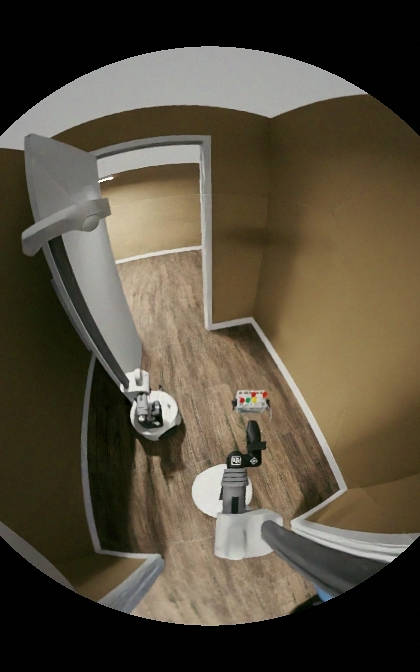

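execute_actions(
  actions=[
    {"r2":{"base":{"translate_m":0.72},"pace":"fast"},"r3":{"base":{"strafe_m":0.4},"pace":"default"}},
  ],
  cameras=[],
)

execute_actions(
  actions=[
    {"r2":{"base":{"rotate_rad":0.58},"pace":"default"}},
  ],
  cameras=["r2_head_left_camera","r2_head_camera","r3_head_right_camera"],
)

Scene clock: 308.90 s.
r1.base_odometry: x=-0.615 y=+3.233 heading=+2.093 (m, m, rad; r1's odometry frame)
r1.turned_by_wheels: +0.000 (rad since the last result)
r1.turned_by_imu: -0.003 (rad since the last result)
r1.base_tilt: forward=+0.3 right=-0.3 (deg)
r1.lidar_m: 1.21 1.43 0.43 0.38 0.45 1.19 0.67 0.25 0.28 0.74 0.77 1.05
r1.base_status: not commanded
r1.joint_positions: lift_m=+0.200 arm_m=-0.002 wrist_yaw_rad=+3.170 wrist_pitch_rad=+0.000 wrist_roll_rad=-0.002 gripper_m=+0.057
r1.joint_status: not commanded
r1.motor_effort: lift_m=+17(17) arm_m=+0(0) wrist_yaw_rad=-1(0) wrist_pitch_rad=-6(9) wrist_roll_rad=+0(1) gripper_m=-2(2) wheel_0=-2(2) wheel_1=+0(0) wheel_2=+0(0) (%)
r1.hand_pose: x=-0.1224 y=+0.0791 z=+0.3783 quat_wxyz=(-0.014, +0.000, -0.001, +1.000) (m; r1's base frame)
r1.wrist_depth_mm: - - 133 - - - 1098 / - 107 134 - - - 1098 / - 114 135 - - - 1098 / 138 136 223 - - - 1098 / 215 473 715 - - 1229 1098 / 215 442 194 1229 193 1138 1098 / 213 410 788 - 917 820 878
r2.base_odometry: x=+3.418 y=+0.682 heading=+0.100 (m, m, rad; r2's odometry frame)
r2.turned_by_wheels: +0.000 (rad since the last result)
r2.turned_by_imu: +0.002 (rad since the last result)
r2.base_tilt: forward=-0.1 right=-0.2 (deg)
r2.lidar_m: 0.42 4.29 0.88 0.38 0.38 1.44 1.38 1.19 0.86 0.70 0.69 0.81
r2.base_status: done
r2.joint_positions: lift_m=+0.620 arm_m=+0.003 wrist_yaw_rad=+0.000 wrist_pitch_rad=+0.000 wrist_roll_rad=-0.003 gripper_m=+0.050
r2.joint_status: not commanded
r2.motor_effort: lift_m=+18(18) arm_m=-6(5) wrist_yaw_rad=-1(1) wrist_pitch_rad=-9(9) wrist_roll_rad=-1(1) gripper_m=-19(20) wheel_0=+0(11) wheel_1=+0(6) wheel_2=+2(12) (%)
r2.hand_pose: x=+0.4629 y=-0.0874 z=+0.7984 quat_wxyz=(+1.000, -0.001, +0.000, +0.000) (m; r2's base frame)
r2.wrist_depth_mm: - - 820 891 946 715 574 / - - 820 891 960 732 574 / - - 820 891 946 732 580 / - - 180 181 931 732 580 / - - 180 181 205 732 585 / - 175 179 182 198 177 580 / 1661 1708 180 - 193 741 559
r3.base_odometry: x=+5.410 y=+2.865 heading=-1.239 (m, m, rad; r3's odometry frame)
r3.turned_by_wheels: +0.000 (rad since the last result)
r3.turned_by_imu: +0.002 (rad since the last result)
r3.base_tilt: forward=-0.7 right=+0.0 (deg)
r3.lidar_m: 2.39 2.06 1.61 1.58 1.72 1.67 1.66 1.82 1.55 1.36 1.29 2.45
r3.base_status: done
r3.joint_positions: lift_m=+0.213 arm_m=-0.002 wrist_yaw_rad=+3.175 wrist_pitch_rad=+0.015 wrist_roll_rad=+0.002 gripper_m=+0.057
r3.joint_status: not commanded
r3.motor_effort: lift_m=+20(20) arm_m=+0(0) wrist_yaw_rad=-1(2) wrist_pitch_rad=-6(7) wrist_roll_rad=-1(1) gripper_m=-2(2) wheel_0=+1(8) wheel_1=-1(9) wheel_2=-1(5) (%)
r3.hand_pose: x=-0.1223 y=+0.0778 z=+0.3868 quat_wxyz=(-0.017, -0.008, +0.001, +1.000) (m; r3's base frame)
r3.wrist_depth_mm: - 140 139 1863 1756 1708 1618 / - - 138 1863 1808 1708 1618 / - 107 138 1808 1756 1661 1618 / - 121 143 1863 1756 1708 1618 / 192 1921 1921 1808 1708 1661 1576 / 211 1576 206 1537 194 1464 1430 / 209 1025 946 111 991 904 991
pictures: none
No camera images: the call's "cameras" was empty. Leave "cameras" out to get every camera's image.

Scene clock: 310.27 s.
r1.base_odometry: x=-0.615 y=+3.233 heading=+2.093 (m, m, rad; r1's odometry frame)
r1.turned_by_wheels: +0.000 (rad since the last result)
r1.turned_by_imu: -0.001 (rad since the last result)
r1.base_tilt: forward=+0.3 right=-0.3 (deg)
r1.lidar_m: 1.23 1.37 0.42 0.37 0.46 1.20 0.67 0.25 0.28 0.74 0.78 1.03
r1.base_status: not commanded
r1.joint_positions: lift_m=+0.200 arm_m=-0.002 wrist_yaw_rad=+3.170 wrist_pitch_rad=+0.000 wrist_roll_rad=-0.002 gripper_m=+0.057
r1.joint_status: not commanded
r1.motor_effort: lift_m=+17(17) arm_m=+0(0) wrist_yaw_rad=-1(0) wrist_pitch_rad=-5(6) wrist_roll_rad=-2(1) gripper_m=-3(3) wheel_0=-2(2) wheel_1=+0(0) wheel_2=+0(0) (%)
r1.hand_pose: x=-0.1224 y=+0.0791 z=+0.3783 quat_wxyz=(-0.014, +0.000, -0.001, +1.000) (m; r1's base frame)
r1.wrist_depth_mm: - - 134 - - - 1118 / - 107 134 - - - 1098 / - 114 135 - - - 1118 / 138 137 221 - - - 1118 / 215 473 715 - - 1229 1098 / 215 442 194 1255 193 1118 1118 / 215 413 798 - 904 809 878
r2.base_odometry: x=+3.418 y=+0.681 heading=+0.680 (m, m, rad; r2's odometry frame)
r2.turned_by_wheels: +0.580 (rad since the last result)
r2.turned_by_imu: +0.577 (rad since the last result)
r2.base_tilt: forward=+0.0 right=-0.2 (deg)
r2.lidar_m: 0.42 0.85 0.37 0.39 1.42 1.29 1.19 0.83 0.71 0.69 0.84 1.04
r2.base_status: done
r2.joint_positions: lift_m=+0.620 arm_m=+0.003 wrist_yaw_rad=+0.000 wrist_pitch_rad=+0.000 wrist_roll_rad=-0.003 gripper_m=+0.050
r2.joint_status: not commanded
r2.motor_effort: lift_m=+18(18) arm_m=-5(6) wrist_yaw_rad=-2(2) wrist_pitch_rad=-9(9) wrist_roll_rad=-1(0) gripper_m=-23(19) wheel_0=-3(8) wheel_1=+0(6) wheel_2=-1(7) (%)
r2.hand_pose: x=+0.4629 y=-0.0874 z=+0.7984 quat_wxyz=(+1.000, -0.001, +0.000, +0.000) (m; r2's base frame)
r2.wrist_depth_mm: 778 1060 - - - 715 676 / 768 1042 - - - 715 683 / 768 1042 - - - 715 691 / 778 1025 180 182 - 715 699 / 768 1042 181 181 206 723 699 / 750 175 179 182 197 178 691 / 723 1042 180 - 193 732 691
r3.base_odometry: x=+5.410 y=+2.865 heading=-1.239 (m, m, rad; r3's odometry frame)
r3.turned_by_wheels: +0.000 (rad since the last result)
r3.turned_by_imu: +0.000 (rad since the last result)
r3.base_tilt: forward=-0.7 right=+0.0 (deg)
r3.lidar_m: 2.40 2.05 1.61 1.58 1.73 1.69 1.67 1.82 1.54 1.50 1.55 2.45
r3.base_status: not commanded
r3.joint_positions: lift_m=+0.213 arm_m=-0.002 wrist_yaw_rad=+3.175 wrist_pitch_rad=+0.015 wrist_roll_rad=+0.002 gripper_m=+0.057
r3.joint_status: not commanded
r3.motor_effort: lift_m=+20(19) arm_m=+1(0) wrist_yaw_rad=+1(2) wrist_pitch_rad=-6(5) wrist_roll_rad=+0(2) gripper_m=-4(7) wheel_0=+1(1) wheel_1=-1(1) wheel_2=+0(0) (%)
r3.hand_pose: x=-0.1223 y=+0.0778 z=+0.3868 quat_wxyz=(-0.017, -0.008, +0.001, +1.000) (m; r3's base frame)
r3.wrist_depth_mm: - 140 140 1808 1756 1708 1618 / - - 138 1808 1756 1661 1618 / - 107 138 1808 1756 1708 1661 / - 121 142 1863 1756 1708 1618 / 193 1983 1921 1808 1756 1661 1618 / 211 1537 206 1499 195 1499 1430 / 209 1025 946 111 991 891 1008
pictures: r2_head_camera, r2_head_left_camera, r3_head_right_camera
Images, in order (width x height): r2_head_camera 420x560, r2_head_left_camera 420x672, r3_head_right_camera 420x672.

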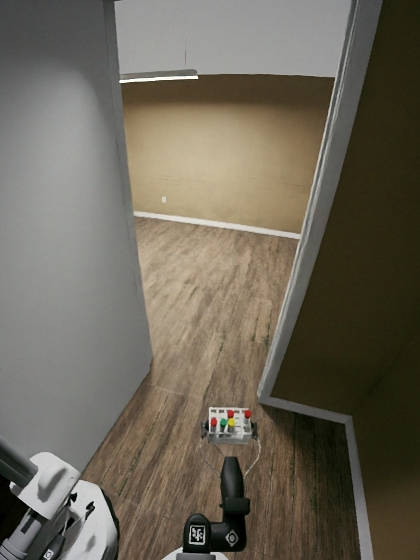

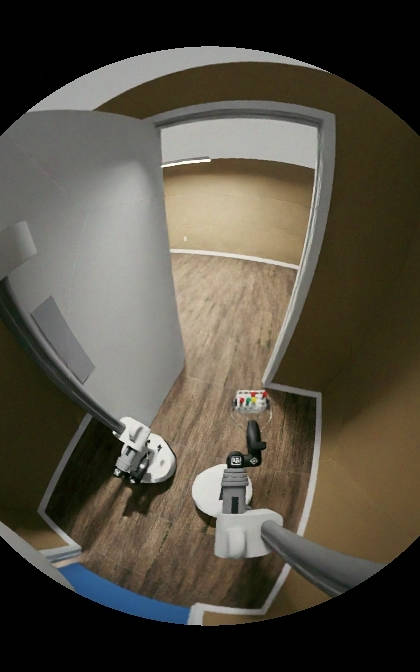

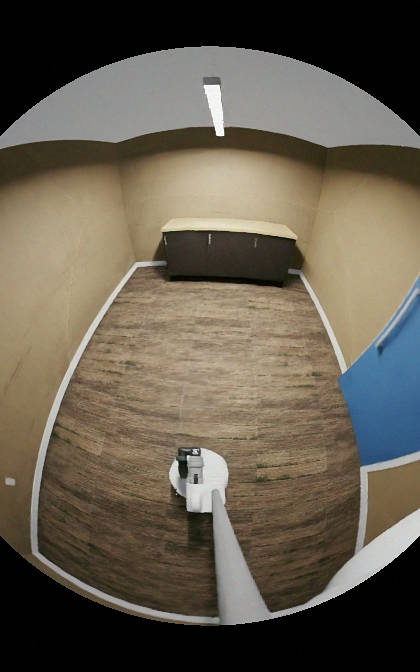

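execute_actions(
  actions=[
    {"r2":{"base":{"translate_m":2.0},"joints":{"lift_m":0.7},"pace":"fast"}},
  ],
  cameras=["r2_head_left_camera"],
)

Scene clock: 320.77 s.
r1.base_odometry: x=-0.615 y=+3.233 heading=+2.093 (m, m, rad; r1's odometry frame)
r1.turned_by_wheels: +0.000 (rad since the last result)
r1.turned_by_imu: -0.004 (rad since the last result)
r1.base_tilt: forward=+0.2 right=-0.3 (deg)
r1.lidar_m: 1.21 1.30 1.38 1.27 1.34 1.20 0.68 0.25 0.29 0.75 0.78 1.03
r1.base_status: not commanded
r1.joint_positions: lift_m=+0.200 arm_m=-0.002 wrist_yaw_rad=+3.170 wrist_pitch_rad=+0.000 wrist_roll_rad=-0.002 gripper_m=+0.057
r1.joint_status: not commanded
r1.motor_effort: lift_m=+17(17) arm_m=+0(0) wrist_yaw_rad=-1(1) wrist_pitch_rad=-6(5) wrist_roll_rad=-1(2) gripper_m=-1(3) wheel_0=-2(2) wheel_1=+0(0) wheel_2=+0(0) (%)
r1.hand_pose: x=-0.1224 y=+0.0791 z=+0.3783 quat_wxyz=(-0.014, +0.000, -0.001, +1.000) (m; r1's base frame)
r1.wrist_depth_mm: - - 134 - - - 1098 / - 107 134 - - - 1098 / - 114 135 - - - 1118 / 138 137 222 - - - 1098 / 215 477 715 1756 - 1229 1118 / 215 445 194 1281 193 1118 1098 / 213 413 798 - 904 809 891
r2.base_odometry: x=+4.974 y=+1.939 heading=+0.680 (m, m, rad; r2's odometry frame)
r2.turned_by_wheels: +0.000 (rad since the last result)
r2.turned_by_imu: +0.001 (rad since the last result)
r2.base_tilt: forward=+0.0 right=-0.2 (deg)
r2.lidar_m: 0.42 1.97 1.67 1.56 0.90 0.81 1.72 0.99 1.57 2.27 2.64 2.36
r2.base_status: done
r2.joint_positions: lift_m=+0.700 arm_m=+0.003 wrist_yaw_rad=+0.000 wrist_pitch_rad=+0.000 wrist_roll_rad=-0.003 gripper_m=+0.050
r2.joint_status: all done
r2.motor_effort: lift_m=+21(22) arm_m=-5(6) wrist_yaw_rad=-1(2) wrist_pitch_rad=-8(9) wrist_roll_rad=-1(1) gripper_m=-18(24) wheel_0=+1(6) wheel_1=+0(7) wheel_2=+1(10) (%)
r2.hand_pose: x=+0.4629 y=-0.0874 z=+0.8781 quat_wxyz=(+1.000, -0.001, +0.000, +0.000) (m; r2's base frame)
r2.wrist_depth_mm: - - - - - 1921 1863 / - - - - - 1921 1756 / - - - - - 1921 1863 / - - 180 181 - 1921 1863 / - - 181 182 206 1983 1863 / - 175 179 182 197 177 1808 / 1863 1863 181 - 193 1863 1808
r3.base_odometry: x=+5.410 y=+2.865 heading=-1.239 (m, m, rad; r3's odometry frame)
r3.turned_by_wheels: +0.000 (rad since the last result)
r3.turned_by_imu: +0.001 (rad since the last result)
r3.base_tilt: forward=-0.7 right=+0.0 (deg)
r3.lidar_m: 2.40 2.07 1.62 1.59 1.69 1.68 1.66 1.83 1.55 1.53 1.65 2.43
r3.base_status: not commanded
r3.joint_positions: lift_m=+0.213 arm_m=-0.002 wrist_yaw_rad=+3.175 wrist_pitch_rad=+0.015 wrist_roll_rad=+0.002 gripper_m=+0.057
r3.joint_status: not commanded
r3.motor_effort: lift_m=+19(20) arm_m=+1(0) wrist_yaw_rad=+0(1) wrist_pitch_rad=-4(5) wrist_roll_rad=-3(2) gripper_m=-1(1) wheel_0=+1(1) wheel_1=-1(2) wheel_2=+0(0) (%)
r3.hand_pose: x=-0.1223 y=+0.0778 z=+0.3868 quat_wxyz=(-0.017, -0.008, +0.001, +1.000) (m; r3's base frame)
r3.wrist_depth_mm: - 140 140 1808 1756 1708 1661 / - - 139 1863 1808 1708 1618 / - 107 138 1808 1756 1708 1618 / - 121 142 1863 1756 1708 1661 / 192 - 1921 1863 1756 1756 1618 / 211 1618 206 1537 194 1464 1397 / 209 1025 946 111 991 904 991
pictures: r2_head_left_camera
Images, in order (width x height): r2_head_left_camera 420x672.

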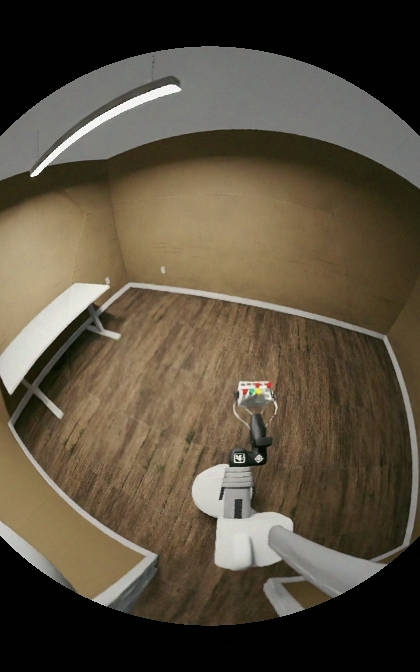

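execute_actions(
  actions=[
    {"r1":{"base":{"strafe_m":0.1},"pace":"slow"},"r2":{"base":{"rotate_rad":1.2},"pace":"default"}},
  ],
  cameras=[],
)

execute_actions(
  actions=[
    {"r1":{"base":{"translate_m":-0.3},"pace":"slow"},"r2":{"base":{"translate_m":1.0},"pace":"fast"}},
  ],
  cameras=["r2_head_camera","r2_wrist_camera","r1_head_right_camera"],
)

Scene clock: 331.10 s.
r1.base_odometry: x=-0.702 y=+3.183 heading=+2.092 (m, m, rad; r1's odometry frame)
r1.turned_by_wheels: +0.000 (rad since the last result)
r1.turned_by_imu: -0.004 (rad since the last result)
r1.base_tilt: forward=+0.3 right=-0.4 (deg)
r1.lidar_m: 1.24 1.32 1.27 1.20 1.23 1.17 1.69 0.27 0.28 0.82 0.88 1.17
r1.base_status: done
r1.joint_positions: lift_m=+0.200 arm_m=-0.002 wrist_yaw_rad=+3.170 wrist_pitch_rad=+0.000 wrist_roll_rad=-0.002 gripper_m=+0.057
r1.joint_status: not commanded
r1.motor_effort: lift_m=+18(17) arm_m=+0(0) wrist_yaw_rad=+1(1) wrist_pitch_rad=-6(6) wrist_roll_rad=-1(2) gripper_m=-3(4) wheel_0=-1(7) wheel_1=-1(6) wheel_2=+0(1) (%)
r1.hand_pose: x=-0.1224 y=+0.0791 z=+0.3783 quat_wxyz=(-0.014, +0.000, -0.001, +1.000) (m; r1's base frame)
r1.wrist_depth_mm: - - 134 - - 1078 1098 / - 107 134 - - 1098 1098 / - 114 135 - - 1118 1098 / 138 136 221 - - 1098 1078 / 214 517 931 1756 - 1118 1138 / 214 469 194 1229 193 1098 1118 / 215 427 842 - 917 809 891
r2.base_odometry: x=+4.974 y=+1.939 heading=+1.880 (m, m, rad; r2's odometry frame)
r2.turned_by_wheels: +1.200 (rad since the last result)
r2.turned_by_imu: +1.195 (rad since the last result)
r2.base_tilt: forward=+0.0 right=-0.2 (deg)
r2.lidar_m: 0.40 1.23 0.81 0.79 0.99 0.99 2.22 2.31 2.57 2.36 2.39 1.85
r2.base_status: done
r2.joint_positions: lift_m=+0.700 arm_m=+0.003 wrist_yaw_rad=+0.000 wrist_pitch_rad=+0.000 wrist_roll_rad=-0.003 gripper_m=+0.050
r2.joint_status: not commanded
r2.motor_effort: lift_m=+21(21) arm_m=-5(6) wrist_yaw_rad=-1(3) wrist_pitch_rad=-9(9) wrist_roll_rad=-1(2) gripper_m=-20(17) wheel_0=-1(7) wheel_1=+1(6) wheel_2=-2(7) (%)
r2.hand_pose: x=+0.4629 y=-0.0874 z=+0.8781 quat_wxyz=(+1.000, -0.001, +0.000, +0.000) (m; r2's base frame)
r2.wrist_depth_mm: 1430 - - - - - - / 1430 - - - - - - / 1397 - - - - - - / 1397 - 181 182 - - - / 1430 - 181 181 206 - - / 1366 175 179 182 197 177 - / 1255 1863 180 - 193 1863 1808
r3.base_odometry: x=+5.410 y=+2.865 heading=-1.239 (m, m, rad; r3's odometry frame)
r3.turned_by_wheels: +0.000 (rad since the last result)
r3.turned_by_imu: +0.001 (rad since the last result)
r3.base_tilt: forward=-0.7 right=+0.0 (deg)
r3.lidar_m: 2.41 2.08 1.61 1.57 1.72 1.68 1.66 1.81 1.54 1.52 1.64 2.43
r3.base_status: not commanded
r3.joint_positions: lift_m=+0.213 arm_m=-0.002 wrist_yaw_rad=+3.175 wrist_pitch_rad=+0.015 wrist_roll_rad=+0.002 gripper_m=+0.057
r3.joint_status: not commanded
r3.motor_effort: lift_m=+20(19) arm_m=+0(0) wrist_yaw_rad=+1(0) wrist_pitch_rad=-5(6) wrist_roll_rad=-1(1) gripper_m=-4(2) wheel_0=+1(1) wheel_1=-2(1) wheel_2=-1(0) (%)
r3.hand_pose: x=-0.1223 y=+0.0778 z=+0.3868 quat_wxyz=(-0.017, -0.008, +0.001, +1.000) (m; r3's base frame)
r3.wrist_depth_mm: - 140 140 1808 1756 1661 1618 / - - 139 1808 1708 1708 1661 / - 107 138 1808 1756 1708 1661 / - 121 143 1808 1756 1708 1576 / 191 1983 1921 1863 1756 1708 1618 / 211 1576 205 1537 194 1464 1397 / 208 1008 960 111 991 917 976
pictures: none
No camera images: the call's "cameras" was empty. Leave "cameras" out to get every camera's image.

Scene clock: 335.37 s.
r1.base_odometry: x=-0.553 y=+2.923 heading=+2.092 (m, m, rad; r1's odometry frame)
r1.turned_by_wheels: +0.000 (rad since the last result)
r1.turned_by_imu: -0.001 (rad since the last result)
r1.base_tilt: forward=+0.3 right=-0.4 (deg)
r1.lidar_m: 1.54 1.62 1.26 1.18 1.06 0.91 4.20 0.32 0.25 - 0.25 1.16
r1.base_status: done
r1.joint_positions: lift_m=+0.200 arm_m=-0.002 wrist_yaw_rad=+3.170 wrist_pitch_rad=+0.000 wrist_roll_rad=-0.002 gripper_m=+0.057
r1.joint_status: not commanded
r1.motor_effort: lift_m=+17(17) arm_m=+0(0) wrist_yaw_rad=+0(1) wrist_pitch_rad=-6(6) wrist_roll_rad=+1(1) gripper_m=-3(4) wheel_0=+1(1) wheel_1=-6(16) wheel_2=+5(30) (%)
r1.hand_pose: x=-0.1224 y=+0.0791 z=+0.3783 quat_wxyz=(-0.014, +0.000, -0.001, +1.000) (m; r1's base frame)
r1.wrist_depth_mm: - - 133 - - - 788 / - 107 134 - - - 820 / - 114 135 - - - 809 / 138 136 221 - - - 820 / 213 634 - - - 1708 831 / 213 585 194 1255 193 1060 809 / 214 530 904 - 904 809 809
r2.base_odometry: x=+4.669 y=+2.892 heading=+1.880 (m, m, rad; r2's odometry frame)
r2.turned_by_wheels: +0.000 (rad since the last result)
r2.turned_by_imu: +0.000 (rad since the last result)
r2.base_tilt: forward=+0.0 right=-0.2 (deg)
r2.lidar_m: 0.41 0.71 0.95 0.87 0.89 1.13 2.47 3.32 2.44 2.25 1.12 0.77
r2.base_status: done
r2.joint_positions: lift_m=+0.700 arm_m=+0.003 wrist_yaw_rad=+0.000 wrist_pitch_rad=+0.000 wrist_roll_rad=-0.003 gripper_m=+0.050
r2.joint_status: not commanded
r2.motor_effort: lift_m=+21(21) arm_m=-6(6) wrist_yaw_rad=-1(1) wrist_pitch_rad=-8(8) wrist_roll_rad=+0(2) gripper_m=-19(18) wheel_0=-2(7) wheel_1=-3(6) wheel_2=+2(12) (%)
r2.hand_pose: x=+0.4629 y=-0.0874 z=+0.8781 quat_wxyz=(+1.000, -0.001, +0.000, +0.000) (m; r2's base frame)
r2.wrist_depth_mm: 1160 1205 1229 1281 1281 1336 1336 / 1182 1205 1229 1255 1308 1336 1336 / 1205 1229 1255 1281 1308 1308 1366 / 1205 1205 179 180 1308 1336 1336 / 1205 1205 180 180 206 1118 1098 / 640 175 179 181 197 178 603 / 455 492 180 - 193 1366 1366
r3.base_odometry: x=+5.410 y=+2.865 heading=-1.239 (m, m, rad; r3's odometry frame)
r3.turned_by_wheels: +0.000 (rad since the last result)
r3.turned_by_imu: +0.000 (rad since the last result)
r3.base_tilt: forward=-0.7 right=+0.0 (deg)
r3.lidar_m: 2.41 2.06 1.63 1.59 1.71 1.69 1.66 1.83 1.56 1.52 1.64 2.45
r3.base_status: not commanded
r3.joint_positions: lift_m=+0.213 arm_m=-0.002 wrist_yaw_rad=+3.175 wrist_pitch_rad=+0.015 wrist_roll_rad=+0.002 gripper_m=+0.057
r3.joint_status: not commanded
r3.motor_effort: lift_m=+20(20) arm_m=+1(1) wrist_yaw_rad=-1(0) wrist_pitch_rad=-6(6) wrist_roll_rad=-1(3) gripper_m=-3(3) wheel_0=+1(1) wheel_1=-1(1) wheel_2=+0(0) (%)
r3.hand_pose: x=-0.1223 y=+0.0778 z=+0.3868 quat_wxyz=(-0.017, -0.008, +0.001, +1.000) (m; r3's base frame)
r3.wrist_depth_mm: - 140 139 1863 1756 1708 1618 / - - 138 1808 1756 1708 1661 / - 107 138 1808 1708 1708 1618 / - 121 143 1863 1708 1708 1618 / 192 1983 1921 1808 1756 1661 1618 / 211 1576 205 1499 194 1464 1430 / 210 1008 960 111 991 904 991
pictures: r1_head_right_camera, r2_head_camera, r2_wrist_camera
Images, in order (width x height): r1_head_right_camera 420x672, r2_head_camera 420x560, r2_wrist_camera 616x392.

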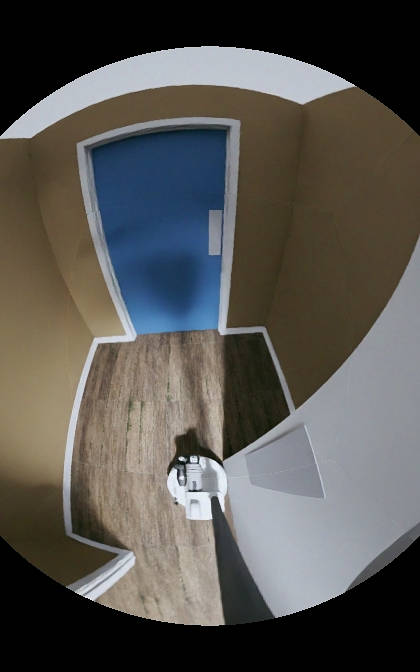

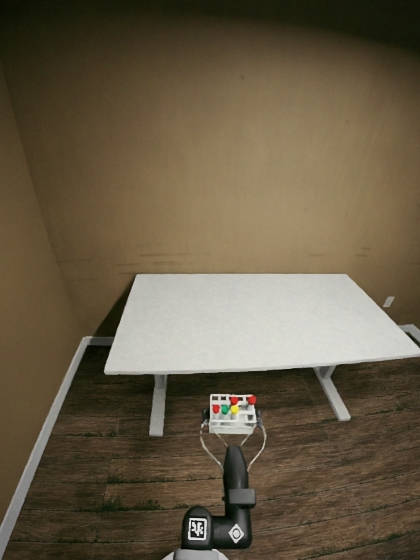

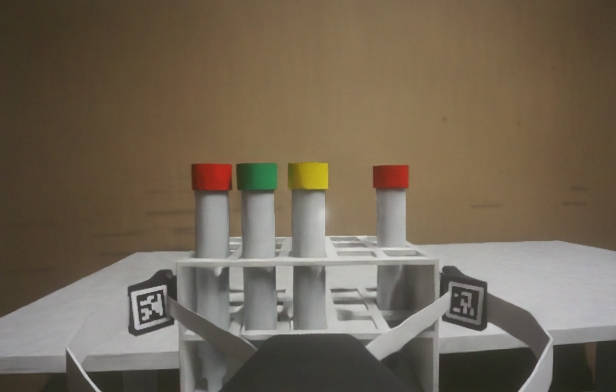

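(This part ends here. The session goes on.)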